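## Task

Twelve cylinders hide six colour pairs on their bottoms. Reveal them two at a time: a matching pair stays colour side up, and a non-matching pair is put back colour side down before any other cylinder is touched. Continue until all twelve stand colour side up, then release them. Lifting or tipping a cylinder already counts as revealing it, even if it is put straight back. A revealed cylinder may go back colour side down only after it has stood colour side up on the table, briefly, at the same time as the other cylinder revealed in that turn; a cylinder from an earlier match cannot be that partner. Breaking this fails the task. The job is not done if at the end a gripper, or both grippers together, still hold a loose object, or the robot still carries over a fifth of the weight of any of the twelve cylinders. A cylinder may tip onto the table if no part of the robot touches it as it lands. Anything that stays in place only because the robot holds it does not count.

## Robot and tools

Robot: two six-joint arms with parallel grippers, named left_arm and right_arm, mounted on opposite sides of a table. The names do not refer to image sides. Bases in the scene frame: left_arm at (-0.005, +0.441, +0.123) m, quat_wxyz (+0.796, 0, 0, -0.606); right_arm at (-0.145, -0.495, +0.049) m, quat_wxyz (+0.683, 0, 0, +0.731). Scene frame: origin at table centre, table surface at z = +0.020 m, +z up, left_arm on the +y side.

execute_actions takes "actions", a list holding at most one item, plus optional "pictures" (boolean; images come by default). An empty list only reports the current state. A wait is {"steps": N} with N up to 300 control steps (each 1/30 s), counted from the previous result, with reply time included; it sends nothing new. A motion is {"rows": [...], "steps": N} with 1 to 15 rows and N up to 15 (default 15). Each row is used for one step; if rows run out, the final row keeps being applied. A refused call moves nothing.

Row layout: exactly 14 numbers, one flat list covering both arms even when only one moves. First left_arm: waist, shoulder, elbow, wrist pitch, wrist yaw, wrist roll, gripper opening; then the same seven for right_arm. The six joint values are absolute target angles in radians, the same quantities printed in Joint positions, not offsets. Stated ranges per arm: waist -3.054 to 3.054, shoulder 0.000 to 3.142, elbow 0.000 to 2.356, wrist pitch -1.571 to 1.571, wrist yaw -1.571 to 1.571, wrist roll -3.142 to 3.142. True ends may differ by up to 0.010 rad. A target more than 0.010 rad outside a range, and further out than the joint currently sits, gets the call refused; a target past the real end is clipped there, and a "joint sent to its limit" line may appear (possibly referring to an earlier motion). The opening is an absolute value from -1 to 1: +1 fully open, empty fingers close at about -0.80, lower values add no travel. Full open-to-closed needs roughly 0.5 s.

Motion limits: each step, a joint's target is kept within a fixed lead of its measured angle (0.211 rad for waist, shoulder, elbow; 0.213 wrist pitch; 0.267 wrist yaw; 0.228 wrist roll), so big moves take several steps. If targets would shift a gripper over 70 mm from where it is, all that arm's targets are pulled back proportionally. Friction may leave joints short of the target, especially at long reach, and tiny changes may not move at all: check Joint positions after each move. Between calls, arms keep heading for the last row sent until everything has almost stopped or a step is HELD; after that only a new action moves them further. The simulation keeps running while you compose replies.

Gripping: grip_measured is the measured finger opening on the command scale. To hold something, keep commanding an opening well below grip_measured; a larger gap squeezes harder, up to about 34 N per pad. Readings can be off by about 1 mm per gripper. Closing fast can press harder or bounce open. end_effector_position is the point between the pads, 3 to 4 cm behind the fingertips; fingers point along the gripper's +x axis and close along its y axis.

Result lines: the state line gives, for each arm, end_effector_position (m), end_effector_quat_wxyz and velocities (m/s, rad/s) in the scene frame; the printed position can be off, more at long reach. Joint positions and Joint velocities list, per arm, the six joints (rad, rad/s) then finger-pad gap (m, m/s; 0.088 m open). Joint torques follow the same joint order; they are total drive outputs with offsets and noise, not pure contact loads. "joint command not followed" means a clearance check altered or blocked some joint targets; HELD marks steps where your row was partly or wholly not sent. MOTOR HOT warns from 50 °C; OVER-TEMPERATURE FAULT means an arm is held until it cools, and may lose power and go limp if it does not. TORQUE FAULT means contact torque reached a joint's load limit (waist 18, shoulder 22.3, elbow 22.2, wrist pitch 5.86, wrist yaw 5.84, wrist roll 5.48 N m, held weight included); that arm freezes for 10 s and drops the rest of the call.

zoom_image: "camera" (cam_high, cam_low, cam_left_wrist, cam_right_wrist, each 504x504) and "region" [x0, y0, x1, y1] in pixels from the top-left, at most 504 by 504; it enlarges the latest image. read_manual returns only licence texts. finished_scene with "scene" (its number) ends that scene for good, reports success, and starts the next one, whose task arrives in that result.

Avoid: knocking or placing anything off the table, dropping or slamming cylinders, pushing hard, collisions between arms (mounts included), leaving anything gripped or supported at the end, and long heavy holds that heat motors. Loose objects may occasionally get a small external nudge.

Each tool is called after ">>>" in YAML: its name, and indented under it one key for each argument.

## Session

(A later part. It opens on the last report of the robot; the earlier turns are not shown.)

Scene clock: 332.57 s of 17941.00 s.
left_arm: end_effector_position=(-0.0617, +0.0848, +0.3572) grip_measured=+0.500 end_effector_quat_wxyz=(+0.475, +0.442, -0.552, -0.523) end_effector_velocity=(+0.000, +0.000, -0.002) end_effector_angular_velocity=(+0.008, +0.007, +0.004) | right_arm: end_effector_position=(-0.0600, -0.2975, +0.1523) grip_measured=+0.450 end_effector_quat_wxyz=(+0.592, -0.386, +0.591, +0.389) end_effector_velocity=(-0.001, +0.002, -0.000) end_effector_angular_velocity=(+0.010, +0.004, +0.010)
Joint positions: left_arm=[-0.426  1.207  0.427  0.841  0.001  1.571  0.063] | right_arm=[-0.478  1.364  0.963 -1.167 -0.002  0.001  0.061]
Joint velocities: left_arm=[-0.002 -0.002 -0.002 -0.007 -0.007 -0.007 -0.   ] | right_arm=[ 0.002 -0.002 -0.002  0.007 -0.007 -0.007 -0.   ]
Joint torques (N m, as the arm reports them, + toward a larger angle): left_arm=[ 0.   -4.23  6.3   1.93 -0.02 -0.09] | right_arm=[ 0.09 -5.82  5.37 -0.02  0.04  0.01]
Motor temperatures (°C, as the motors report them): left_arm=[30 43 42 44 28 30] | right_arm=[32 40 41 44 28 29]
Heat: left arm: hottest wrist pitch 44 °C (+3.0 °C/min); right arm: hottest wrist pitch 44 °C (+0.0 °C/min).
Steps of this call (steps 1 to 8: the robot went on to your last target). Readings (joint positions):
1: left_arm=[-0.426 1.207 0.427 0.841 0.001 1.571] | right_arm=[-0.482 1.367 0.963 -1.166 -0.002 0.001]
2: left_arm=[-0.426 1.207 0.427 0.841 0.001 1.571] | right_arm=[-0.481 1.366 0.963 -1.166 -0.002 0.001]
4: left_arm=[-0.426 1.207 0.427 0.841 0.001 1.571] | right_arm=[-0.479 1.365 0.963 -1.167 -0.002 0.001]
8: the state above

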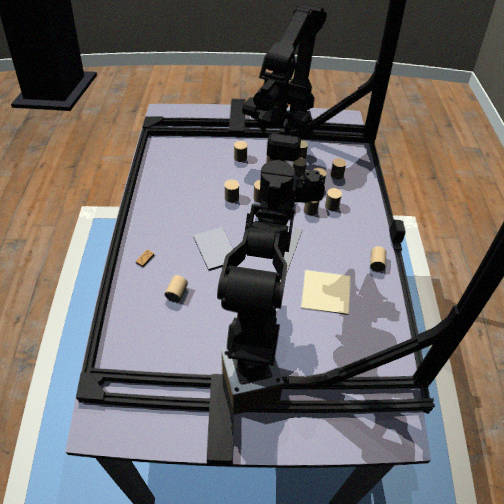

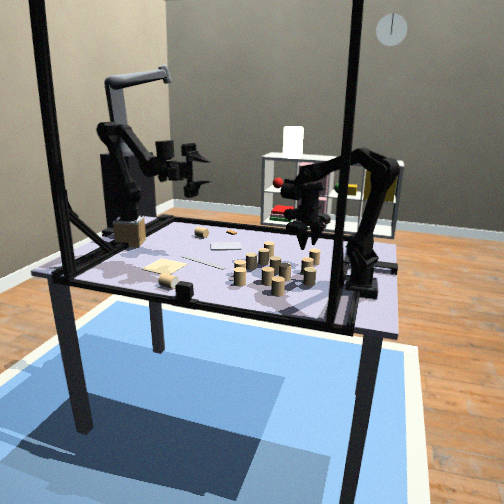

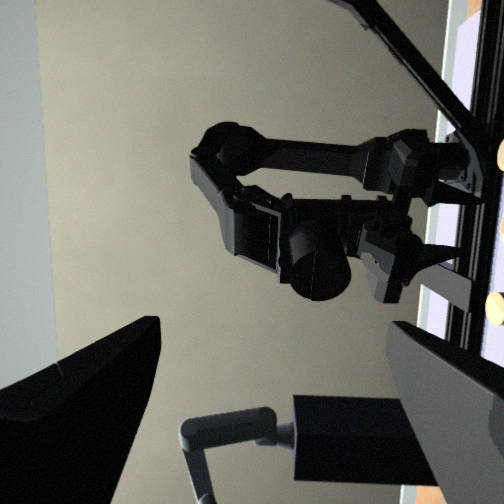

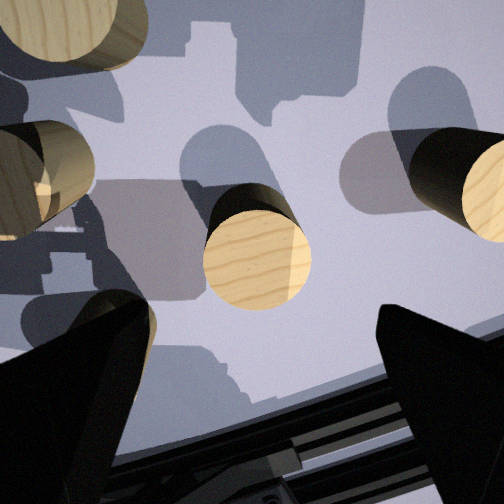

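>>> execute_actions:
  actions:
    - {"rows":[[-0.426,1.2,0.42,0.84,0,1.571,0.5,-0.482,1.385,0.885,-1.07,0,0,0.4],[-0.426,1.2,0.42,0.84,0,1.571,0.5,-0.482,1.385,0.885,-1.07,0,0,0.4],[-0.426,1.2,0.42,0.84,0,1.571,0.5,-0.482,1.385,0.885,-1.07,0,0,0.4],[-0.426,1.2,0.42,0.84,0,1.571,0.5,-0.482,1.418,0.815,-0.97,0,0,0.4],[-0.426,1.2,0.42,0.84,0,1.571,0.5,-0.482,1.418,0.815,-0.97,0,0,0.4],[-0.426,1.2,0.42,0.84,0,1.571,0.5,-0.482,1.418,0.815,-0.97,0,0,0.4],[-0.426,1.2,0.42,0.84,0,1.571,0.5,-0.482,1.44,0.765,-0.9,0,0,0.4],[-0.426,1.2,0.42,0.84,0,1.571,0.5,-0.482,1.44,0.765,-0.9,0,0,0.4],[-0.426,1.2,0.42,0.84,0,1.571,0.5,-0.482,1.44,0.765,-0.9,0,0,0.4],[-0.426,1.2,0.42,0.84,0,1.571,0.5,-0.482,1.455,0.735,-0.856,0,0,0.4],[-0.426,1.2,0.42,0.84,0,1.571,0.5,-0.482,1.455,0.735,-0.856,0,0,0.4],[-0.426,1.2,0.42,0.84,0,1.571,0.5,-0.482,1.455,0.735,-0.856,0,0,0.4],[-0.426,1.2,0.42,0.84,0,1.571,0.5,-0.482,1.455,0.735,-0.856,0,0,0.4],[-0.426,1.2,0.42,0.84,0,1.571,0.5,-0.482,1.455,0.735,-0.856,0,0,0.1]],"steps":15}
  pictures: false

>>> execute_actions:
  actions:
    - {"rows":[[-0.426,1.2,0.42,0.84,0,1.571,0.5,-0.482,1.455,0.735,-0.856,0,0,0.1],[-0.426,1.2,0.42,0.84,0,1.571,0.5,-0.482,1.455,0.735,-0.856,0,0,0.1],[-0.426,1.2,0.42,0.84,0,1.571,0.5,-0.482,1.455,0.735,-0.856,0,0,0],[-0.426,1.2,0.42,0.84,0,1.571,0.5,-0.482,1.455,0.735,-0.856,0,0,-0.3],[-0.426,1.2,0.42,0.84,0,1.571,0.5,-0.482,1.455,0.735,-0.856,0,0,-0.3],[-0.426,1.2,0.42,0.84,0,1.571,0.5,-0.482,1.455,0.735,-0.856,0,0,-0.3],[-0.426,1.2,0.42,0.84,0,1.571,0.5,-0.482,1.455,0.735,-0.856,0,0,-0.3],[-0.426,1.2,0.42,0.84,0,1.571,0.5,-0.482,1.418,0.815,-0.97,0,0,-0.3],[-0.426,1.2,0.42,0.84,0,1.571,0.5,-0.482,1.418,0.815,-0.97,0,0,-0.3],[-0.426,1.2,0.42,0.84,0,1.571,0.5,-0.482,1.385,0.885,-1.07,0,0,-0.3],[-0.426,1.2,0.42,0.84,0,1.571,0.5,-0.482,1.385,0.885,-1.07,0,0,-0.3],[-0.426,1.2,0.42,0.84,0,1.571,0.5,-0.482,1.354,0.955,-1.169,0,0,-0.3],[-0.426,1.2,0.42,0.84,0,1.571,0.5,-0.482,1.33,1.03,-1.169,0,0,-0.3],[-0.426,1.2,0.42,0.84,0,1.571,0.5,-0.482,1.3,1.1,-1.169,0,0,-0.3]],"steps":15}
  pictures: false

>>> execute_actions:
  actions:
    - {"rows":[[-0.426,1.2,0.42,0.84,0,1.571,0.5,-0.22,1.3,1.1,0.53,0,0,-0.3]],"steps":15}
  pictures: false

>>> execute_actions:
  actions:
    - {"rows":[[-0.426,1.2,0.42,0.84,0,1.571,0.5,-0.22,1.424,0.885,0.53,0,0,-0.3]],"steps":12}
  pictures: false

>>> execute_actions:
  actions:
    - {"rows":[[-0.426,1.31,0.47,0.84,0,1.571,0.5,-0.22,1.424,0.885,0.53,0,0,-0.3]],"steps":13}

Scene clock: 346.73 s of 17941.00 s.
left_arm: end_effector_position=(-0.0617, +0.0849, +0.3571) grip_measured=+0.500 end_effector_quat_wxyz=(+0.475, +0.443, -0.552, -0.524) end_effector_velocity=(+0.000, +0.000, -0.005) end_effector_angular_velocity=(+0.023, +0.004, +0.004) | right_arm: end_effector_position=(-0.0605, -0.2995, +0.0840) grip_measured=+0.263 end_effector_quat_wxyz=(+0.592, -0.386, +0.592, +0.388) end_effector_velocity=(+0.002, +0.001, -0.014) end_effector_angular_velocity=(+0.026, -0.019, -0.010)
Joint positions: left_arm=[-0.426  1.206  0.427  0.841  0.001  1.571  0.063] | right_arm=[-0.479  1.446  0.745 -0.868 -0.002  0.001  0.052]
Joint velocities: left_arm=[-0.002 -0.002 -0.002 -0.022 -0.007 -0.007 -0.   ] | right_arm=[-0.002  0.007 -0.056  0.095  0.007  0.007 -0.108]
Joint torques (N m, as the arm reports them, + toward a larger angle): left_arm=[-0.02 -4.24  6.31  1.93 -0.02 -0.08] | right_arm=[-0.22 -3.95  5.18  0.34  0.03 -0.02]
Motor temperatures (°C, as the motors report them): left_arm=[30 42 42 44 28 30] | right_arm=[32 40 40 42 28 29]
Heat: left arm: hottest wrist pitch 44 °C (+2.0 °C/min); right arm: hottest wrist pitch 42 °C (-2.0 °C/min).
Steps of this call (steps 1 to 15: the robot went on to your last target; steps 16 to 90: nothing new was sent; then 10.67 s passed at rest; steps 91 to 105: all 15 steps of this action). Readings (joint positions):
91: left_arm=[-0.426 1.206 0.427 0.841 0.001 1.571] | right_arm=[-0.477 1.364 0.954 -1.151 -0.002 0.001]
92: left_arm=[-0.426 1.206 0.427 0.841 0.001 1.571] | right_arm=[-0.478 1.364 0.939 -1.121 -0.002 0.001]
94: left_arm=[-0.426 1.206 0.427 0.841 0.001 1.571] | right_arm=[-0.478 1.374 0.903 -1.075 -0.002 0.001]
98: left_arm=[-0.426 1.206 0.427 0.841 0.001 1.571] | right_arm=[-0.479 1.412 0.814 -0.958 -0.002 0.001]
105: the state above

Scene clock: 347.23 s of 17941.00 s.
left_arm: end_effector_position=(-0.0617, +0.0849, +0.3571) grip_measured=+0.500 end_effector_quat_wxyz=(+0.475, +0.443, -0.552, -0.524) end_effector_velocity=(+0.000, +0.001, +0.001) end_effector_angular_velocity=(-0.006, +0.009, +0.004) | right_arm: end_effector_position=(-0.0543, -0.2860, +0.1563) grip_measured=+0.004 end_effector_quat_wxyz=(+0.610, -0.374, +0.573, +0.399) end_effector_velocity=(+0.128, +0.293, +0.501) end_effector_angular_velocity=(+1.669, -0.737, +0.009)
Joint positions: left_arm=[-0.426  1.206  0.427  0.841  0.001  1.571  0.063] | right_arm=[-0.48   1.361  0.975 -1.123 -0.001  0.001  0.039]
Joint velocities: left_arm=[-0.002 -0.002 -0.002  0.007 -0.007 -0.007 -0.   ] | right_arm=[ 0.002 -0.589  1.448 -0.212  0.007 -0.007 -0.001]
Joint torques (N m, as the arm reports them, + toward a larger angle): left_arm=[-0.06 -4.22  6.33  1.96 -0.01 -0.09] | right_arm=[-0.18 -6.48  7.54 -0.18  0.02 -0.03]
Motor temperatures (°C, as the motors report them): left_arm=[30 42 42 44 28 30] | right_arm=[32 40 40 42 28 29]
Heat: left arm: hottest wrist pitch 44 °C (+2.0 °C/min); right arm: hottest wrist pitch 42 °C (-2.0 °C/min).
Steps of this call (steps 1 to 15: all 15 steps of this action). Readings (joint positions):
1: left_arm=[-0.426 1.206 0.427 0.841 0.001 1.571] | right_arm=[-0.479 1.446 0.744 -0.865 -0.002 0.001]
2: left_arm=[-0.426 1.206 0.427 0.841 0.001 1.571] | right_arm=[-0.480 1.446 0.744 -0.862 -0.002 0.001]
4: left_arm=[-0.426 1.206 0.427 0.841 0.001 1.571] | right_arm=[-0.480 1.446 0.743 -0.860 -0.002 0.001]
8: left_arm=[-0.426 1.206 0.427 0.841 0.001 1.571] | right_arm=[-0.480 1.446 0.752 -0.876 -0.001 0.001]
15: the state above

Scene clock: 347.73 s of 17941.00 s.
left_arm: end_effector_position=(-0.0617, +0.0849, +0.3571) grip_measured=+0.500 end_effector_quat_wxyz=(+0.475, +0.443, -0.552, -0.524) end_effector_velocity=(-0.002, +0.001, +0.001) end_effector_angular_velocity=(-0.006, +0.008, -0.010) | right_arm: end_effector_position=(-0.0839, -0.1018, +0.3102) grip_measured=+0.004 end_effector_quat_wxyz=(+0.738, -0.154, +0.181, +0.632) end_effector_velocity=(+0.025, +0.184, +0.358) end_effector_angular_velocity=(+1.821, -0.290, +0.017)
Joint positions: left_arm=[-0.426  1.206  0.427  0.841  0.001  1.571  0.063] | right_arm=[-0.224  1.312  1.085 -0.253 -0.002  0.001  0.039]
Joint velocities: left_arm=[-0.002 -0.002 -0.002  0.007  0.007 -0.007 -0.   ] | right_arm=[ 0.007 -0.002  0.002  1.839 -0.007 -0.007 -0.   ]
Joint torques (N m, as the arm reports them, + toward a larger angle): left_arm=[-0.02 -4.22  6.33  1.95 -0.01 -0.08] | right_arm=[ 0.27 -7.28  9.29  1.63  0.05 -0.01]
Motor temperatures (°C, as the motors report them): left_arm=[30 42 42 44 28 30] | right_arm=[32 40 40 42 28 29]
Heat: left arm: hottest wrist pitch 44 °C (+2.0 °C/min); right arm: hottest wrist pitch 42 °C (-2.0 °C/min).
Steps of this call (steps 1 to 15: all 15 steps of this action). Readings (joint positions):
1: left_arm=[-0.426 1.206 0.427 0.841 0.001 1.571] | right_arm=[-0.466 1.344 1.013 -1.102 0.009 0.001]
2: left_arm=[-0.426 1.206 0.427 0.841 0.001 1.571] | right_arm=[-0.426 1.327 1.037 -1.042 0.013 0.001]
4: left_arm=[-0.426 1.206 0.427 0.841 0.001 1.571] | right_arm=[-0.329 1.314 1.071 -0.931 0.005 0.001]
8: left_arm=[-0.426 1.206 0.427 0.841 0.001 1.571] | right_arm=[-0.230 1.312 1.084 -0.682 -0.004 0.001]
15: the state above

Scene clock: 348.13 s of 17941.00 s.
left_arm: end_effector_position=(-0.0617, +0.0849, +0.3569) grip_measured=+0.500 end_effector_quat_wxyz=(+0.475, +0.443, -0.551, -0.524) end_effector_velocity=(+0.003, +0.001, -0.004) end_effector_angular_velocity=(+0.011, -0.008, +0.020) | right_arm: end_effector_position=(-0.0780, -0.0595, +0.3099) grip_measured=+0.004 end_effector_quat_wxyz=(+0.758, -0.037, +0.044, +0.650) end_effector_velocity=(+0.003, +0.021, +0.353) end_effector_angular_velocity=(+1.311, -0.196, +0.004)
Joint positions: left_arm=[-0.426  1.206  0.426  0.841  0.001  1.571  0.063] | right_arm=[-0.223  1.437  0.877  0.446 -0.002  0.001  0.039]
Joint velocities: left_arm=[-0.002 -0.002 -0.007 -0.007 -0.022  0.007 -0.   ] | right_arm=[-0.002 -0.134  0.159  1.033 -0.007  0.007 -0.   ]
Joint torques (N m, as the arm reports them, + toward a larger angle): left_arm=[-0.03 -4.24  6.32  1.95 -0.01 -0.09] | right_arm=[ 0.19 -7.26  7.36  1.24  0.04 -0.02]
Motor temperatures (°C, as the motors report them): left_arm=[30 42 42 44 28 30] | right_arm=[32 40 40 42 28 29]
Heat: left arm: hottest wrist pitch 44 °C (+2.0 °C/min); right arm: hottest wrist pitch 42 °C (-2.0 °C/min).
Steps of this call (steps 1 to 12: all 12 steps of this action). Readings (joint positions):
1: left_arm=[-0.426 1.206 0.427 0.841 0.001 1.571] | right_arm=[-0.224 1.320 1.068 -0.185 -0.002 0.001]
2: left_arm=[-0.426 1.206 0.427 0.841 0.001 1.571] | right_arm=[-0.223 1.324 1.043 -0.124 -0.002 0.001]
4: left_arm=[-0.426 1.206 0.426 0.841 0.001 1.571] | right_arm=[-0.223 1.353 0.976 -0.008 -0.002 0.001]
8: left_arm=[-0.426 1.206 0.426 0.841 0.001 1.571] | right_arm=[-0.223 1.434 0.882 0.213 -0.002 0.001]
12: the state above

Scene clock: 348.57 s of 17941.00 s.
left_arm: end_effector_position=(-0.0642, +0.0688, +0.3376) grip_measured=+0.500 end_effector_quat_wxyz=(+0.458, +0.460, -0.537, -0.539) end_effector_velocity=(+0.000, -0.000, +0.000) end_effector_angular_velocity=(+0.004, +0.007, +0.005) | right_arm: end_effector_position=(-0.0780, -0.0594, +0.3355) grip_measured=+0.004 end_effector_quat_wxyz=(+0.759, -0.005, +0.006, +0.651) end_effector_velocity=(-0.000, -0.001, -0.005) end_effector_angular_velocity=(-0.021, +0.011, +0.005)
Joint positions: left_arm=[-0.426  1.304  0.461  0.838  0.001  1.571  0.063] | right_arm=[-0.223  1.426  0.884  0.527 -0.002  0.001  0.039]
Joint velocities: left_arm=[-0.002 -0.002  0.002 -0.007 -0.007 -0.007 -0.   ] | right_arm=[-0.002 -0.002 -0.002 -0.022 -0.007  0.007  0.   ]
Joint torques (N m, as the arm reports them, + toward a larger angle): left_arm=[-0.02 -3.43  8.15  2.18 -0.01 -0.09] | right_arm=[ 0.23 -6.78  7.66  1.62  0.03 -0.02]
Motor temperatures (°C, as the motors report them): left_arm=[30 42 42 44 28 30] | right_arm=[32 40 40 42 28 29]
Heat: left arm: hottest wrist pitch 44 °C (+2.0 °C/min); right arm: hottest wrist pitch 42 °C (-2.0 °C/min).
Steps of this call (steps 1 to 13: all 13 steps of this action). Readings (joint positions):
1: left_arm=[-0.426 1.219 0.430 0.843 0.001 1.571] | right_arm=[-0.223 1.432 0.881 0.474 -0.002 0.001]
2: left_arm=[-0.426 1.240 0.441 0.845 0.001 1.571] | right_arm=[-0.223 1.428 0.884 0.492 -0.002 0.001]
4: left_arm=[-0.426 1.279 0.456 0.840 0.001 1.571] | right_arm=[-0.223 1.427 0.884 0.510 -0.002 0.001]
8: left_arm=[-0.426 1.303 0.457 0.838 0.001 1.571] | right_arm=[-0.223 1.426 0.884 0.522 -0.002 0.001]
13: the state above

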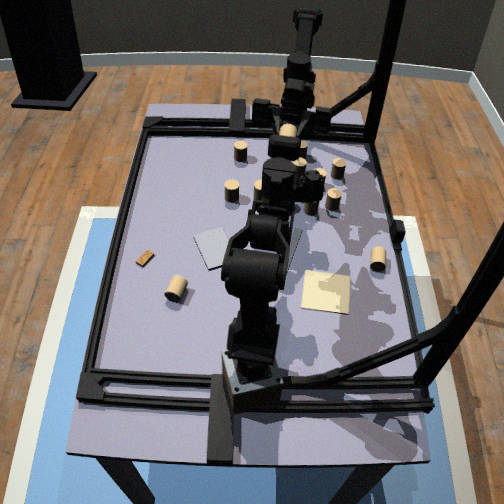

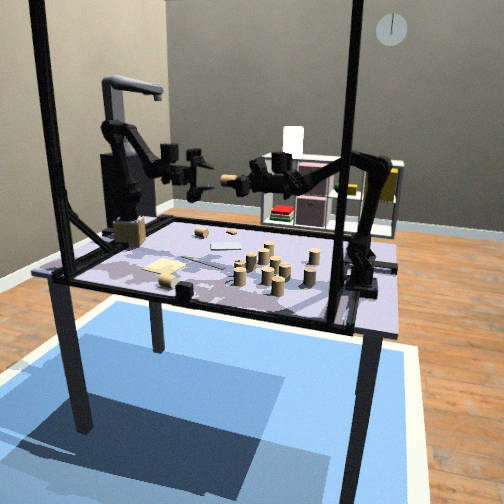

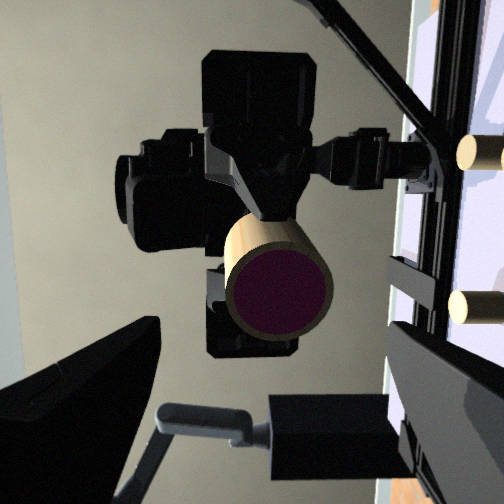

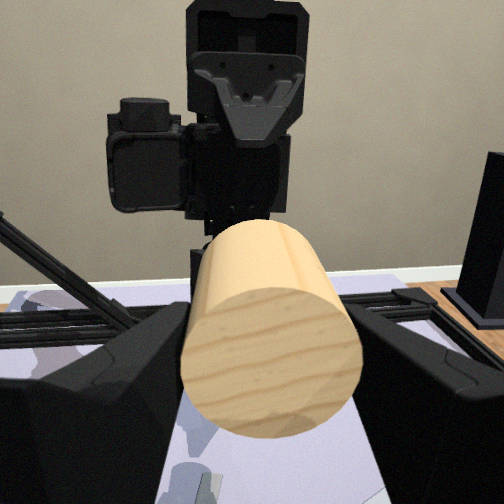

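>>> execute_actions:
  actions:
    - {"rows":[[-0.426,1.4,0.545,0.86,0,1.571,0.5,-0.22,1.424,0.885,0.54,0,0,-0.3],[-0.426,1.4,0.545,0.86,0,1.571,0.5,-0.22,1.424,0.885,0.54,0,0,-0.3],[-0.426,1.4,0.545,0.86,0,1.571,0.5,-0.22,1.424,0.885,0.54,0,0,-0.3],[-0.426,1.49,0.62,0.876,0,1.571,0.5,-0.22,1.424,0.885,0.54,0,0,-0.3],[-0.426,1.49,0.62,0.876,0,1.571,0.5,-0.22,1.424,0.885,0.54,0,0,-0.3],[-0.426,1.49,0.62,0.876,0,1.571,0.5,-0.22,1.424,0.885,0.54,0,0,-0.3],[-0.426,1.585,0.698,0.892,0,1.571,0.5,-0.22,1.424,0.885,0.54,0,0,-0.3],[-0.426,1.585,0.698,0.892,0,1.571,0.5,-0.22,1.424,0.885,0.54,0,0,-0.3],[-0.426,1.585,0.698,0.892,0,1.571,0.5,-0.22,1.424,0.885,0.54,0,0,-0.3],[-0.426,1.585,0.698,0.892,0,1.571,0.5,-0.22,1.424,0.885,0.54,0,0,-0.3],[-0.426,1.585,0.698,0.892,0,1.571,0.5,-0.22,1.424,0.885,0.54,0,0,-0.3],[-0.426,1.585,0.698,0.892,0,1.571,0.1,-0.22,1.424,0.885,0.54,0,0,-0.3]],"steps":15}
  pictures: false

>>> execute_actions:
  actions:
    - {"rows":[[-0.426,1.585,0.698,0.892,0,1.571,0,-0.22,1.424,0.885,0.54,0,0,-0.3],[-0.426,1.585,0.698,0.892,0,1.571,-0.3,-0.22,1.424,0.885,0.54,0,0,-0.3],[-0.426,1.585,0.698,0.892,0,1.571,-0.3,-0.22,1.424,0.885,0.54,0,0,-0.3],[-0.426,1.585,0.698,0.892,0,1.571,-0.3,-0.22,1.424,0.885,0.54,0,0,-0.3],[-0.426,1.585,0.698,0.892,0,1.571,-0.3,-0.22,1.424,0.885,0.54,0,0,-0.3],[-0.426,1.585,0.698,0.892,0,1.571,-0.3,-0.22,1.424,0.885,0.54,0,0,0.45],[-0.426,1.585,0.698,0.892,0,1.571,-0.3,-0.22,1.424,0.885,0.54,0,0,0.45],[-0.426,1.585,0.698,0.892,0,1.571,-0.3,-0.22,1.424,0.885,0.54,0,0,0.45],[-0.426,1.585,0.698,0.892,0,1.571,-0.3,-0.22,1.424,0.885,0.54,0,0,0.45],[-0.426,1.585,0.698,0.892,0,1.571,-0.3,-0.22,1.424,0.885,0.54,0,0,0.45],[-0.426,1.47,0.6,0.872,0,1.571,-0.3,-0.22,1.424,0.885,0.54,0,0,0.45],[-0.426,1.47,0.6,0.872,0,1.571,-0.3,-0.22,1.424,0.885,0.54,0,0,0.45],[-0.426,1.47,0.6,0.872,0,1.571,-0.3,-0.22,1.424,0.885,0.54,0,0,0.45],[-0.426,1.31,0.47,0.84,0,1.571,-0.3,-0.22,1.424,0.885,0.54,0,0,0.45]],"steps":15}
  pictures: false

>>> execute_actions:
  actions:
    - {"rows":[[-0.426,1.28,0.46,0.84,0,1.571,-0.3,-0.22,1.424,0.885,0.54,0,0,0.45],[-0.426,1.25,0.45,0.84,0,1.571,-0.3,-0.22,1.424,0.885,0.54,0,0,0.45],[0.17,1.28,0.65,-0.861,0,1.571,-0.3,0.35,1.4,1.1,-1.144,0,0,0.45]],"steps":15}
  pictures: false

>>> execute_actions:
  actions:
    - {"rows":[[0.17,1.5,0.9,-0.861,0,1.571,-0.3,0.35,1.4,1.1,-1.144,0,0,0.45],[0.17,1.5,0.9,-0.861,0,1.571,-0.3,0.35,1.4,1.1,-1.144,0,0,0.45],[0.17,1.5,0.9,-0.861,0,1.571,-0.3,0.35,1.4,1.1,-1.144,0,0,0.45],[0.17,1.5,0.9,-0.861,0,1.571,-0.3,0.35,1.4,1.1,-1.144,0,0,0.45],[0.17,1.5,0.9,-0.861,0,1.571,-0.3,0.35,1.4,1.1,-1.144,0,0,0.45],[0.17,1.5,0.9,-0.861,0,1.571,-0.3,0.35,1.4,1.1,-1.144,0,0,0.45],[0.17,1.7,1.1,-0.861,0,1.571,-0.3,0.35,1.4,1.1,-1.144,0,0,0.45],[0.17,1.7,1.1,-0.861,0,1.571,-0.3,0.35,1.4,1.1,-1.144,0,0,0.45],[0.17,1.7,1.1,-0.861,0,1.571,-0.3,0.35,1.4,1.1,-1.144,0,0,0.45],[0.17,1.7,1.1,-0.861,0,1.571,-0.3,0.35,1.4,1.1,-1.144,0,0,0.45],[0.17,1.7,1.1,-0.861,0,1.571,-0.3,0.35,1.58,1.155,-1.144,0,0,0.45],[0.17,1.7,1.1,-0.861,0,1.571,-0.3,0.35,1.58,1.155,-1.144,0,0,0.45],[0.17,1.82,1.11,-0.861,0,1.571,-0.3,0.35,1.58,1.155,-1.144,0,0,0.45]],"steps":15}
  pictures: false

>>> execute_actions:
  actions:
    - {"rows":[[0.17,1.82,1.11,-0.861,0,1.571,-0.3,0.35,1.58,1.155,-1.144,0,0,0.45]],"steps":10}

Scene clock: 360.43 s of 17941.00 s.
left_arm: end_effector_position=(-0.0743, +0.0058, +0.3373) grip_measured=+0.185 end_effector_quat_wxyz=(+0.458, +0.460, -0.537, -0.538) end_effector_velocity=(+0.001, -0.010, +0.015) end_effector_angular_velocity=(-0.042, +0.029, +0.010) | right_arm: end_effector_position=(-0.0781, -0.0594, +0.3372) grip_measured=+0.004 end_effector_quat_wxyz=(+0.759, -0.002, +0.003, +0.651) end_effector_velocity=(-0.002, -0.001, +0.007) end_effector_angular_velocity=(+0.028, +0.003, +0.019)
Joint positions: left_arm=[-0.426  1.576  0.685  0.888  0.001  1.571  0.048] | right_arm=[-0.222  1.427  0.884  0.536 -0.002  0.001  0.039]
Joint velocities: left_arm=[ 0.002  0.022  0.046  0.022 -0.007 -0.022 -0.061] | right_arm=[-0.002 -0.007 -0.002  0.022 -0.022  0.007 -0.   ]
Joint torques (N m, as the arm reports them, + toward a larger angle): left_arm=[-0.01 -5.03  8.01  2.22 -0.01 -0.08] | right_arm=[ 0.12 -6.83  7.65  1.67  0.04 -0.01]
Motor temperatures (°C, as the motors report them): left_arm=[30 42 42 45 28 30] | right_arm=[32 40 41 43 28 29]
Heat: left arm: hottest wrist pitch 45 °C (+3.0 °C/min); right arm: hottest wrist pitch 43 °C (+0.0 °C/min).
Steps of this call (steps 1 to 15: the robot went on to your last target; steps 16 to 341: nothing new was sent; steps 342 to 356: all 15 steps of this action). Readings (joint positions):
342: left_arm=[-0.426 1.317 0.472 0.841 0.001 1.571] | right_arm=[-0.222 1.427 0.884 0.528 -0.002 0.001]
343: left_arm=[-0.426 1.339 0.490 0.848 0.001 1.571] | right_arm=[-0.222 1.427 0.884 0.530 -0.002 0.001]
345: left_arm=[-0.426 1.388 0.532 0.856 0.001 1.571] | right_arm=[-0.222 1.427 0.884 0.534 -0.002 0.001]
349: left_arm=[-0.426 1.505 0.632 0.880 0.001 1.571] | right_arm=[-0.222 1.427 0.884 0.535 -0.002 0.001]
356: the state above

Scene clock: 360.93 s of 17941.00 s.
left_arm: end_effector_position=(-0.0691, +0.0391, +0.3371) grip_measured=+0.032 end_effector_quat_wxyz=(+0.456, +0.462, -0.535, -0.541) end_effector_velocity=(+0.057, +0.360, -0.011) end_effector_angular_velocity=(+0.023, +0.004, +0.005) | right_arm: end_effector_position=(-0.0781, -0.0593, +0.3375) grip_measured=+0.433 end_effector_quat_wxyz=(+0.759, -0.001, +0.002, +0.651) end_effector_velocity=(-0.002, -0.000, -0.002) end_effector_angular_velocity=(-0.008, -0.006, +0.010)
Joint positions: left_arm=[-0.426  1.435  0.566  0.857  0.001  1.571  0.041] | right_arm=[-0.222  1.427  0.884  0.538 -0.002  0.001  0.06 ]
Joint velocities: left_arm=[-0.002 -1.526 -1.292 -0.256 -0.007 -0.007 -0.   ] | right_arm=[ 0.002 -0.002 -0.002 -0.007 -0.007 -0.007  0.009]
Joint torques (N m, as the arm reports them, + toward a larger angle): left_arm=[ 0.01 -5.56  7.21  2.3  -0.01 -0.1 ] | right_arm=[ 0.08 -6.89  7.77  1.59  0.03 -0.01]
Motor temperatures (°C, as the motors report them): left_arm=[30 42 42 45 28 30] | right_arm=[32 40 41 44 28 29]
Heat: left arm: hottest wrist pitch 45 °C (+3.0 °C/min); right arm: hottest wrist pitch 44 °C (+1.0 °C/min).
Steps of this call (steps 1 to 15: all 15 steps of this action). Readings (joint positions):
1: left_arm=[-0.426 1.576 0.686 0.889 0.001 1.571] | right_arm=[-0.222 1.427 0.884 0.536 -0.002 0.001]
2: left_arm=[-0.426 1.576 0.688 0.889 0.001 1.571] | right_arm=[-0.222 1.427 0.884 0.536 -0.002 0.001]
4: left_arm=[-0.426 1.577 0.688 0.890 0.001 1.571] | right_arm=[-0.222 1.427 0.884 0.537 -0.002 0.001]
8: left_arm=[-0.426 1.577 0.688 0.890 0.001 1.571] | right_arm=[-0.222 1.427 0.884 0.538 -0.002 0.001]
15: the state above

Scene clock: 361.43 s of 17941.00 s.
left_arm: end_effector_position=(+0.1454, +0.1059, +0.2725) grip_measured=+0.033 end_effector_quat_wxyz=(+0.475, +0.674, -0.218, -0.522) end_effector_velocity=(+0.032, +0.243, -0.365) end_effector_angular_velocity=(+1.750, +0.782, +0.344) | right_arm: end_effector_position=(-0.3070, -0.0991, +0.3035) grip_measured=+0.450 end_effector_quat_wxyz=(+0.544, -0.173, +0.118, +0.812) end_effector_velocity=(-0.249, -0.286, -0.380) end_effector_angular_velocity=(-1.763, -0.714, +0.830)
Joint positions: left_arm=[ 0.152  1.286  0.641  0.127 -0.004  1.571  0.041] | right_arm=[ 0.317  1.408  1.089 -0.103 -0.006  0.001  0.061]
Joint velocities: left_arm=[ 0.354 -0.002 -0.007 -1.912  0.007  0.007 -0.   ] | right_arm=[ 0.774 -0.002 -0.007 -1.897 -0.051 -0.022 -0.   ]
Joint torques (N m, as the arm reports them, + toward a larger angle): left_arm=[-1.15 -4.95  8.52  1.91  0.19 -0.09] | right_arm=[-2.16 -7.56  8.82  1.27  0.19  0.01]
Motor temperatures (°C, as the motors report them): left_arm=[30 42 42 45 28 30] | right_arm=[32 40 41 44 28 29]
Heat: left arm: hottest wrist pitch 45 °C (+3.0 °C/min); right arm: hottest wrist pitch 44 °C (+1.0 °C/min).
Steps of this call (steps 1 to 15: all 15 steps of this action). Readings (joint positions):
1: left_arm=[-0.426 1.386 0.528 0.852 0.001 1.571] | right_arm=[-0.222 1.427 0.884 0.538 -0.002 0.001]
2: left_arm=[-0.426 1.345 0.501 0.848 0.001 1.571] | right_arm=[-0.222 1.427 0.884 0.538 -0.002 0.001]
4: left_arm=[-0.370 1.306 0.531 0.751 0.019 1.571] | right_arm=[-0.181 1.427 0.931 0.455 0.013 0.001]
8: left_arm=[-0.150 1.291 0.626 0.543 0.006 1.571] | right_arm=[-0.000 1.418 1.043 0.278 0.005 0.001]
15: the state above

Scene clock: 361.93 s of 17941.00 s.
left_arm: end_effector_position=(+0.1345, +0.1424, +0.1680) grip_measured=+0.031 end_effector_quat_wxyz=(+0.201, +0.701, +0.104, -0.677) end_effector_velocity=(-0.092, +0.197, -0.265) end_effector_angular_velocity=(+1.513, +0.701, +0.006) | right_arm: end_effector_position=(-0.2642, -0.2282, +0.1589) grip_measured=+0.450 end_effector_quat_wxyz=(+0.410, -0.551, +0.360, +0.632) end_effector_velocity=(+0.147, -0.329, -0.205) end_effector_angular_velocity=(-2.071, -0.913, +0.015)
Joint positions: left_arm=[ 0.168  1.754  1.096 -0.771 -0.003  1.571  0.041] | right_arm=[ 0.349  1.548  1.143 -1.031 -0.002  0.001  0.061]
Joint velocities: left_arm=[-0.002  0.847  0.095 -0.916 -0.007 -0.007 -0.   ] | right_arm=[-0.007  0.579  0.007 -1.692 -0.007 -0.022 -0.   ]
Joint torques (N m, as the arm reports them, + toward a larger angle): left_arm=[ 0.24 -6.22  6.68  0.29  0.19 -0.07] | right_arm=[-0.06 -7.6   7.53  0.49  0.06 -0.02]
Motor temperatures (°C, as the motors report them): left_arm=[30 42 42 45 28 30] | right_arm=[32 40 41 43 28 29]
Heat: left arm: hottest wrist pitch 45 °C (+3.0 °C/min); right arm: hottest wrist pitch 43 °C (+0.0 °C/min).
Steps of this call (steps 1 to 15: all 15 steps of this action). Readings (joint positions):
1: left_arm=[0.160 1.317 0.671 0.046 -0.004 1.571] | right_arm=[0.337 1.408 1.089 -0.167 -0.006 0.001]
2: left_arm=[0.163 1.368 0.724 -0.015 -0.004 1.571] | right_arm=[0.346 1.408 1.089 -0.229 -0.006 0.001]
4: left_arm=[0.165 1.457 0.823 -0.126 -0.003 1.571] | right_arm=[0.349 1.408 1.089 -0.355 -0.004 0.001]
8: left_arm=[0.167 1.555 0.955 -0.390 -0.003 1.571] | right_arm=[0.349 1.408 1.089 -0.606 -0.002 0.001]
15: the state above

Scene clock: 362.27 s of 17941.00 s.
left_arm: end_effector_position=(+0.1255, +0.1616, +0.1484) grip_measured=+0.031 end_effector_quat_wxyz=(+0.151, +0.691, +0.155, -0.690) end_effector_velocity=(-0.011, +0.015, +0.000) end_effector_angular_velocity=(+0.070, +0.041, +0.000) | right_arm: end_effector_position=(-0.2549, -0.2493, +0.1508) grip_measured=+0.450 end_effector_quat_wxyz=(+0.386, -0.592, +0.386, +0.593) end_effector_velocity=(+0.001, -0.006, +0.002) end_effector_angular_velocity=(-0.028, -0.004, -0.005)
Joint positions: left_arm=[ 0.168  1.821  1.103 -0.858 -0.003  1.571  0.041] | right_arm=[ 0.349  1.575  1.145 -1.14  -0.002  0.001  0.061]
Joint velocities: left_arm=[-0.007 -0.002 -0.002 -0.081  0.007 -0.007 -0.   ] | right_arm=[ 0.002 -0.002  0.007 -0.037 -0.007  0.007 -0.   ]
Joint torques (N m, as the arm reports them, + toward a larger angle): left_arm=[ 0.2  -6.5   6.54  0.32  0.21 -0.05] | right_arm=[ 0.02 -5.75  7.18 -0.03  0.04 -0.02]
Motor temperatures (°C, as the motors report them): left_arm=[30 42 42 45 28 30] | right_arm=[32 40 41 43 28 29]
Heat: left arm: hottest wrist pitch 45 °C (+3.0 °C/min); right arm: hottest wrist pitch 43 °C (+0.0 °C/min).
Steps of this call (steps 1 to 10: all 10 steps of this action). Readings (joint positions):
1: left_arm=[0.168 1.779 1.097 -0.800 -0.003 1.571] | right_arm=[0.349 1.563 1.142 -1.074 -0.002 0.001]
2: left_arm=[0.168 1.799 1.097 -0.825 -0.003 1.571] | right_arm=[0.349 1.571 1.141 -1.095 -0.002 0.001]
4: left_arm=[0.168 1.819 1.097 -0.844 -0.003 1.571] | right_arm=[0.349 1.575 1.142 -1.117 -0.002 0.001]
8: left_arm=[0.168 1.821 1.102 -0.854 -0.003 1.571] | right_arm=[0.349 1.575 1.145 -1.137 -0.002 0.001]
10: the state above

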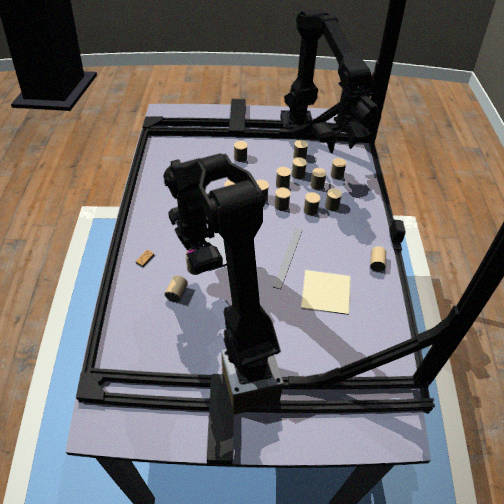

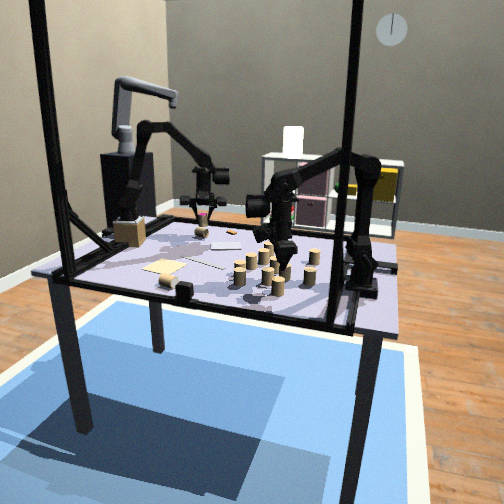

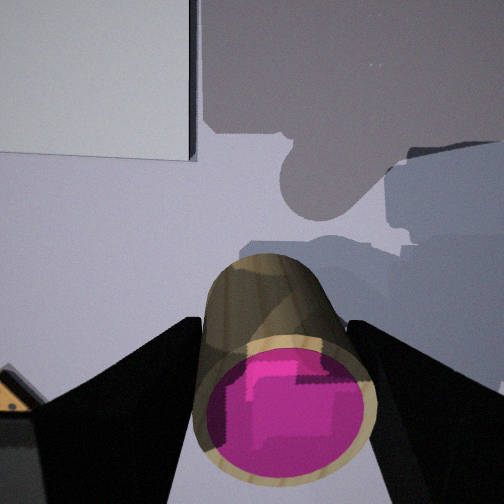

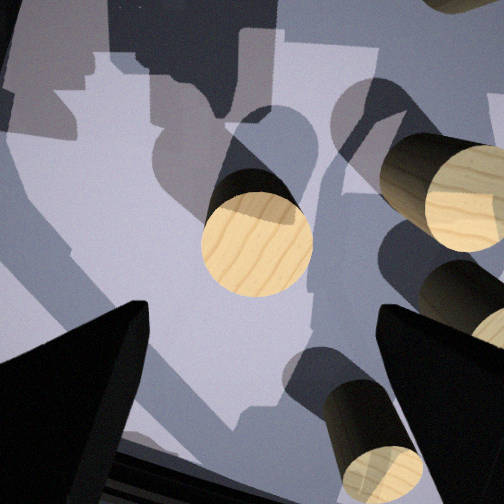

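>>> execute_actions:
  actions:
    - {"rows":[[0.17,1.87,1.07,-0.77,0,1.571,-0.3,0.345,1.615,1.1,-1.055,0,0,0.4],[0.17,1.87,1.07,-0.77,0,1.571,-0.3,0.345,1.615,1.1,-1.055,0,0,0.4],[0.17,1.87,1.07,-0.77,0,1.571,-0.3,0.345,1.615,1.1,-1.055,0,0,0.4],[0.17,1.92,1.032,-0.683,0,1.571,-0.3,0.345,1.645,1.035,-0.96,0,0,0.4],[0.17,1.92,1.032,-0.683,0,1.571,-0.3,0.345,1.645,1.035,-0.96,0,0,0.4],[0.17,1.92,1.032,-0.683,0,1.571,-0.3,0.345,1.645,1.035,-0.96,0,0,0.4],[0.17,1.953,1.009,-0.627,0,1.571,-0.3,0.345,1.667,0.99,-0.895,0,0,0.4],[0.17,1.953,1.009,-0.627,0,1.571,-0.3,0.345,1.667,0.99,-0.895,0,0,0.4],[0.17,1.953,1.009,-0.627,0,1.571,-0.3,0.345,1.667,0.99,-0.895,0,0,0.4],[0.17,1.973,0.995,-0.594,0,1.571,-0.3,0.345,1.68,0.96,-0.856,0,0,0.4],[0.17,1.973,0.995,-0.594,0,1.571,-0.3,0.345,1.68,0.96,-0.856,0,0,0.4],[0.17,1.973,0.995,-0.594,0,1.571,-0.3,0.345,1.68,0.96,-0.856,0,0,0.4],[0.17,1.973,0.995,-0.594,0,1.571,-0.3,0.345,1.68,0.96,-0.856,0,0,0.4],[0.17,1.973,0.995,-0.594,0,1.571,-0.3,0.345,1.68,0.96,-0.856,0,0,0.1]],"steps":15}
  pictures: false

>>> execute_actions:
  actions:
    - {"rows":[[0.17,1.973,0.995,-0.594,0,1.571,-0.3,0.345,1.68,0.96,-0.856,0,0,0.1],[0.17,1.973,0.995,-0.594,0,1.571,-0.3,0.345,1.68,0.96,-0.856,0,0,0.1],[0.17,1.973,0.995,-0.594,0,1.571,0.5,0.345,1.68,0.96,-0.856,0,0,0],[0.17,1.973,0.995,-0.594,0,1.571,0.5,0.345,1.68,0.96,-0.856,0,0,-0.3],[0.17,1.973,0.995,-0.594,0,1.571,0.5,0.345,1.68,0.96,-0.856,0,0,-0.3],[0.17,1.973,0.995,-0.594,0,1.571,0.5,0.345,1.68,0.96,-0.856,0,0,-0.3],[0.17,1.973,0.995,-0.594,0,1.571,0.5,0.345,1.68,0.96,-0.856,0,0,-0.3],[0.17,1.973,0.995,-0.594,0,1.571,0.5,0.345,1.645,1.035,-0.96,0,0,-0.3],[0.17,1.92,1.032,-0.683,0,1.571,0.5,0.345,1.645,1.035,-0.96,0,0,-0.3],[0.17,1.92,1.032,-0.683,0,1.571,0.5,0.345,1.615,1.1,-1.055,0,0,-0.3],[0.17,1.87,1.07,-0.77,0,1.571,0.5,0.345,1.615,1.1,-1.055,0,0,-0.3],[0.17,1.87,1.07,-0.77,0,1.571,0.5,0.345,1.589,1.165,-1.144,0,0,-0.3],[0.17,1.82,1.11,-0.861,0,1.571,0.5,0.345,1.55,1.22,-1.144,0,0,-0.3],[0.17,1.75,1.1,-0.861,0,1.571,0.5,0.345,1.5,1.22,-1.144,0,0,-0.3],[0.17,1.65,1.0,-0.8,0,1.571,0.5,0.345,1.45,1.22,-1.1,0,0,-0.3]],"steps":15}
  pictures: false

>>> execute_actions:
  actions:
    - {"rows":[[0.17,1.5,0.9,-0.7,0,1.571,0.5,0.345,1.4,1.2,-1.0,0,0,-0.3],[-0.426,1.2,0.55,0.84,0,1.571,0.5,-0.22,1.35,1.1,0.53,0,0,-0.3]],"steps":15}
  pictures: false

>>> execute_actions:
  actions:
    - {"rows":[[-0.426,1.2,0.42,0.84,0,1.571,0.5,-0.22,1.35,1.1,0.53,0,0,-0.3],[-0.426,1.2,0.42,0.84,0,1.571,0.5,-0.22,1.35,1.1,0.53,0,0,-0.3],[-0.426,1.2,0.42,0.84,0,1.571,0.5,-0.22,1.424,0.885,0.53,0,0,-0.3]],"steps":13}
  pictures: false

>>> execute_actions:
  actions:
    - {"rows":[[-0.426,1.31,0.47,0.84,0,1.571,0.5,-0.22,1.424,0.885,0.53,0,0,-0.3]],"steps":13}

Scene clock: 377.47 s of 17941.00 s.
left_arm: end_effector_position=(+0.1263, +0.1601, +0.0843) grip_measured=+0.019 end_effector_quat_wxyz=(+0.153, +0.691, +0.154, -0.689) end_effector_velocity=(+0.006, -0.012, -0.005) end_effector_angular_velocity=(-0.061, -0.037, +0.005) | right_arm: end_effector_position=(-0.2558, -0.2461, +0.0847) grip_measured=+0.261 end_effector_quat_wxyz=(+0.386, -0.591, +0.387, +0.593) end_effector_velocity=(-0.003, +0.006, -0.009) end_effector_angular_velocity=(+0.048, +0.029, +0.005)
Joint positions: left_arm=[ 0.168  1.967  0.999 -0.604 -0.003  1.571  0.04 ] | right_arm=[ 0.348  1.67   0.969 -0.867 -0.002  0.001  0.052]
Joint velocities: left_arm=[-0.002  0.007 -0.017  0.095 -0.007 -0.007 -0.   ] | right_arm=[-0.002 -0.002 -0.042  0.095 -0.007 -0.007 -0.106]
Joint torques (N m, as the arm reports them, + toward a larger angle): left_arm=[ 0.17 -6.17  4.54  0.63  0.19 -0.04] | right_arm=[-0.16 -5.63  5.14  0.31  0.06 -0.03]
Motor temperatures (°C, as the motors report them): left_arm=[30 44 42 42 28 30] | right_arm=[32 39 41 42 28 29]
Heat: left arm: hottest shoulder 44 °C (+1.0 °C/min); right arm: hottest wrist pitch 42 °C (-2.0 °C/min).
Steps of this call (steps 1 to 15: the robot went on to your last target; steps 16 to 441: nothing new was sent; steps 442 to 456: all 15 steps of this action). Readings (joint positions):
442: left_arm=[0.168 1.825 1.099 -0.848 -0.003 1.571] | right_arm=[0.349 1.578 1.143 -1.131 -0.002 0.001]
443: left_arm=[0.168 1.831 1.094 -0.820 -0.003 1.571] | right_arm=[0.349 1.580 1.135 -1.103 -0.002 0.001]
445: left_arm=[0.168 1.855 1.082 -0.775 -0.003 1.571] | right_arm=[0.349 1.595 1.115 -1.060 -0.002 0.001]
449: left_arm=[0.168 1.917 1.035 -0.678 -0.003 1.571] | right_arm=[0.348 1.635 1.037 -0.949 -0.002 0.001]
456: the state above

Scene clock: 377.97 s of 17941.00 s.
left_arm: end_effector_position=(+0.1248, +0.1634, +0.1354) grip_measured=+0.494 end_effector_quat_wxyz=(+0.156, +0.692, +0.151, -0.688) end_effector_velocity=(+0.029, -0.061, +0.393) end_effector_angular_velocity=(-1.384, -0.656, +0.005) | right_arm: end_effector_position=(-0.2595, -0.2376, +0.1538) grip_measured=+0.003 end_effector_quat_wxyz=(+0.397, -0.575, +0.376, +0.609) end_effector_velocity=(-0.081, +0.178, +0.493) end_effector_angular_velocity=(+1.755, +0.782, +0.010)
Joint positions: left_arm=[ 0.168  1.828  1.054 -0.787 -0.003  1.571  0.063] | right_arm=[ 0.348  1.575  1.155 -1.094 -0.002  0.001  0.039]
Joint velocities: left_arm=[-0.002 -1.687 -0.413  0.256 -0.007 -0.007  0.003] | right_arm=[ 0.002 -1.165  0.72   0.037 -0.007 -0.007 -0.   ]
Joint torques (N m, as the arm reports them, + toward a larger angle): left_arm=[ 0.16 -9.77  3.25 -0.16  0.17 -0.04] | right_arm=[ -0.22 -10.31   7.32  -0.01   0.03  -0.02]
Motor temperatures (°C, as the motors report them): left_arm=[30 44 42 41 28 30] | right_arm=[32 40 41 42 28 29]
Heat: left arm: hottest shoulder 44 °C (+1.0 °C/min); right arm: hottest wrist pitch 42 °C (-2.0 °C/min).
Steps of this call (steps 1 to 15: all 15 steps of this action). Readings (joint positions):
1: left_arm=[0.168 1.967 0.999 -0.601 -0.003 1.571] | right_arm=[0.348 1.670 0.968 -0.864 -0.002 0.001]
2: left_arm=[0.168 1.967 0.999 -0.599 -0.003 1.571] | right_arm=[0.348 1.670 0.968 -0.862 -0.002 0.001]
4: left_arm=[0.168 1.967 0.999 -0.597 -0.003 1.571] | right_arm=[0.348 1.670 0.968 -0.860 -0.002 0.001]
8: left_arm=[0.168 1.967 0.999 -0.596 -0.003 1.571] | right_arm=[0.348 1.671 0.976 -0.877 -0.002 0.001]
15: the state above

Scene clock: 378.47 s of 17941.00 s.
left_arm: end_effector_position=(-0.0560, +0.0995, +0.2589) grip_measured=+0.500 end_effector_quat_wxyz=(+0.299, +0.590, -0.389, -0.641) end_effector_velocity=(-0.054, -0.200, +0.363) end_effector_angular_velocity=(-1.921, +0.278, -0.058) | right_arm: end_effector_position=(-0.0839, -0.0894, +0.3047) grip_measured=+0.003 end_effector_quat_wxyz=(+0.737, -0.158, +0.182, +0.632) end_effector_velocity=(+0.031, +0.185, +0.355) end_effector_angular_velocity=(+1.831, -0.257, +0.022)
Joint positions: left_arm=[-0.416  1.214  0.562  0.099  0.001  1.571  0.063] | right_arm=[-0.217  1.362  1.106 -0.23   0.005 -0.     0.039]
Joint velocities: left_arm=[-0.081 -0.085 -0.042  1.897 -0.022 -0.007  0.   ] | right_arm=[-0.027 -0.002 -0.007  1.853 -0.051 -0.007  0.   ]
Joint torques (N m, as the arm reports them, + toward a larger angle): left_arm=[-0.2  -4.41  6.3   2.01  0.07 -0.07] | right_arm=[ 0.18 -7.58  7.18  1.53 -0.17  0.06]
Motor temperatures (°C, as the motors report them): left_arm=[30 44 42 41 28 30] | right_arm=[32 40 41 42 28 29]
Heat: left arm: hottest shoulder 44 °C (+1.0 °C/min); right arm: hottest wrist pitch 42 °C (-2.0 °C/min).
Steps of this call (steps 1 to 15: all 15 steps of this action). Readings (joint positions):
1: left_arm=[0.168 1.766 1.024 -0.762 -0.003 1.571] | right_arm=[0.348 1.531 1.172 -1.078 -0.002 0.001]
2: left_arm=[0.151 1.696 0.975 -0.707 -0.013 1.571] | right_arm=[0.332 1.480 1.170 -1.021 -0.015 0.000]
4: left_arm=[0.036 1.565 0.865 -0.576 -0.010 1.571] | right_arm=[0.222 1.397 1.151 -0.896 -0.010 0.000]
8: left_arm=[-0.227 1.330 0.641 -0.334 -0.004 1.571] | right_arm=[-0.021 1.362 1.125 -0.656 -0.003 0.000]
15: the state above

Scene clock: 378.90 s of 17941.00 s.
left_arm: end_effector_position=(-0.0605, +0.0857, +0.3487) grip_measured=+0.500 end_effector_quat_wxyz=(+0.466, +0.454, -0.542, -0.532) end_effector_velocity=(-0.002, +0.003, +0.081) end_effector_angular_velocity=(-0.368, +0.064, -0.010) | right_arm: end_effector_position=(-0.0794, -0.0585, +0.3208) grip_measured=+0.003 end_effector_quat_wxyz=(+0.758, -0.023, +0.026, +0.651) end_effector_velocity=(-0.001, -0.008, +0.229) end_effector_angular_velocity=(+0.800, -0.112, +0.004)
Joint positions: left_arm=[-0.423  1.2    0.422  0.8    0.001  1.571  0.063] | right_arm=[-0.217  1.435  0.879  0.487  0.003 -0.     0.039]
Joint velocities: left_arm=[-0.002 -0.002 -0.002  0.374  0.007 -0.007 -0.   ] | right_arm=[-0.002 -0.149  0.095  0.564 -0.007  0.007 -0.   ]
Joint torques (N m, as the arm reports them, + toward a larger angle): left_arm=[-0.23 -3.48  6.91  1.99  0.02 -0.09] | right_arm=[-0.26 -7.06  7.48  1.3  -0.12  0.04]
Motor temperatures (°C, as the motors report them): left_arm=[30 44 42 41 28 30] | right_arm=[32 40 41 42 28 29]
Heat: left arm: hottest shoulder 44 °C (+1.0 °C/min); right arm: hottest wrist pitch 42 °C (-2.0 °C/min).
Steps of this call (steps 1 to 13: all 13 steps of this action). Readings (joint positions):
1: left_arm=[-0.418 1.211 0.544 0.175 0.001 1.571] | right_arm=[-0.217 1.362 1.106 -0.168 0.003 -0.000]
2: left_arm=[-0.420 1.203 0.519 0.242 0.001 1.571] | right_arm=[-0.217 1.362 1.106 -0.107 0.003 -0.000]
4: left_arm=[-0.422 1.198 0.465 0.350 0.001 1.571] | right_arm=[-0.217 1.366 1.048 0.038 0.003 -0.000]
8: left_arm=[-0.423 1.204 0.423 0.590 0.001 1.571] | right_arm=[-0.217 1.413 0.911 0.260 0.003 -0.000]
13: the state above

Scene clock: 379.33 s of 17941.00 s.
left_arm: end_effector_position=(-0.0633, +0.0687, +0.3375) grip_measured=+0.500 end_effector_quat_wxyz=(+0.459, +0.461, -0.536, -0.538) end_effector_velocity=(+0.000, +0.001, +0.001) end_effector_angular_velocity=(-0.006, +0.008, +0.005) | right_arm: end_effector_position=(-0.0794, -0.0591, +0.3346) grip_measured=+0.002 end_effector_quat_wxyz=(+0.759, -0.006, +0.006, +0.651) end_effector_velocity=(-0.005, -0.001, +0.000) end_effector_angular_velocity=(-0.003, -0.007, +0.025)
Joint positions: left_arm=[-0.424  1.304  0.461  0.838  0.001  1.571  0.063] | right_arm=[-0.218  1.427  0.883  0.527  0.003 -0.     0.039]
Joint velocities: left_arm=[-0.002 -0.002 -0.002  0.007 -0.007 -0.007 -0.   ] | right_arm=[ 0.002 -0.007 -0.002 -0.007 -0.022 -0.007 -0.   ]
Joint torques (N m, as the arm reports them, + toward a larger angle): left_arm=[-0.21 -3.43  8.09  2.19  0.01 -0.09] | right_arm=[-0.27 -7.06  7.78  1.59 -0.11  0.04]
Motor temperatures (°C, as the motors report them): left_arm=[30 44 42 42 28 30] | right_arm=[32 40 41 42 28 29]
Heat: left arm: hottest shoulder 44 °C (+1.0 °C/min); right arm: hottest wrist pitch 42 °C (-2.0 °C/min).
Steps of this call (steps 1 to 13: all 13 steps of this action). Readings (joint positions):
1: left_arm=[-0.424 1.215 0.428 0.814 0.001 1.571] | right_arm=[-0.217 1.430 0.882 0.502 0.003 -0.000]
2: left_arm=[-0.424 1.239 0.440 0.824 0.001 1.571] | right_arm=[-0.218 1.428 0.883 0.511 0.003 -0.000]
4: left_arm=[-0.424 1.279 0.456 0.827 0.001 1.571] | right_arm=[-0.218 1.428 0.883 0.517 0.003 -0.000]
8: left_arm=[-0.424 1.303 0.457 0.834 0.001 1.571] | right_arm=[-0.218 1.427 0.883 0.525 0.003 -0.000]
13: the state above

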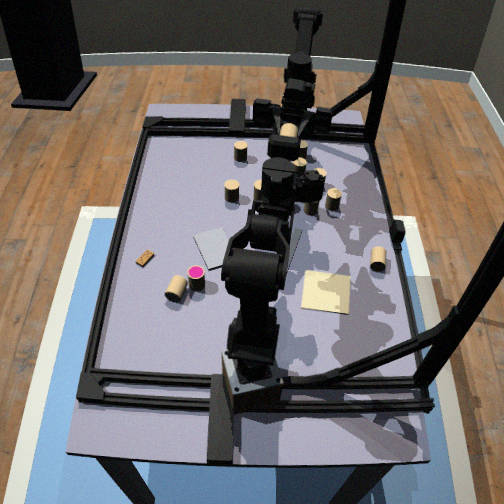

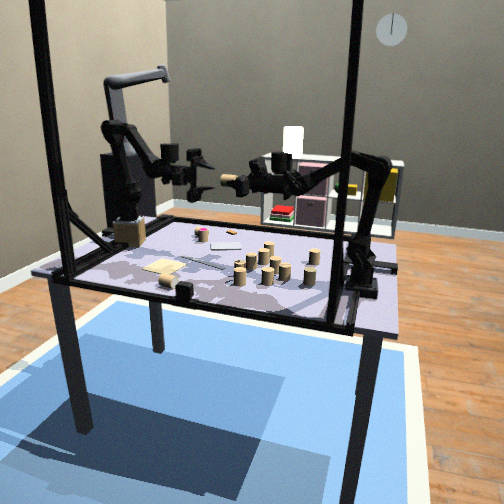

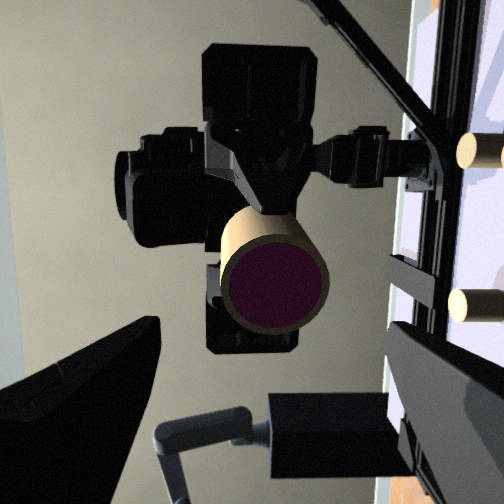

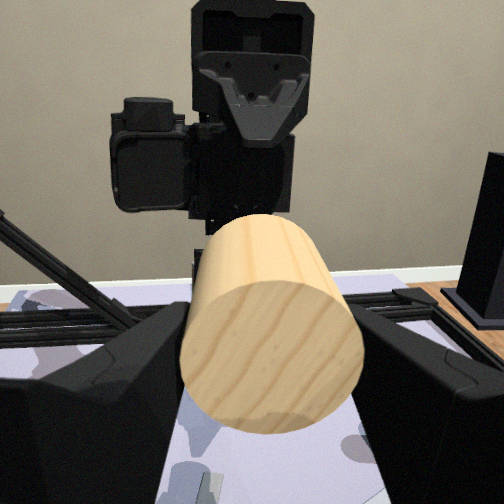

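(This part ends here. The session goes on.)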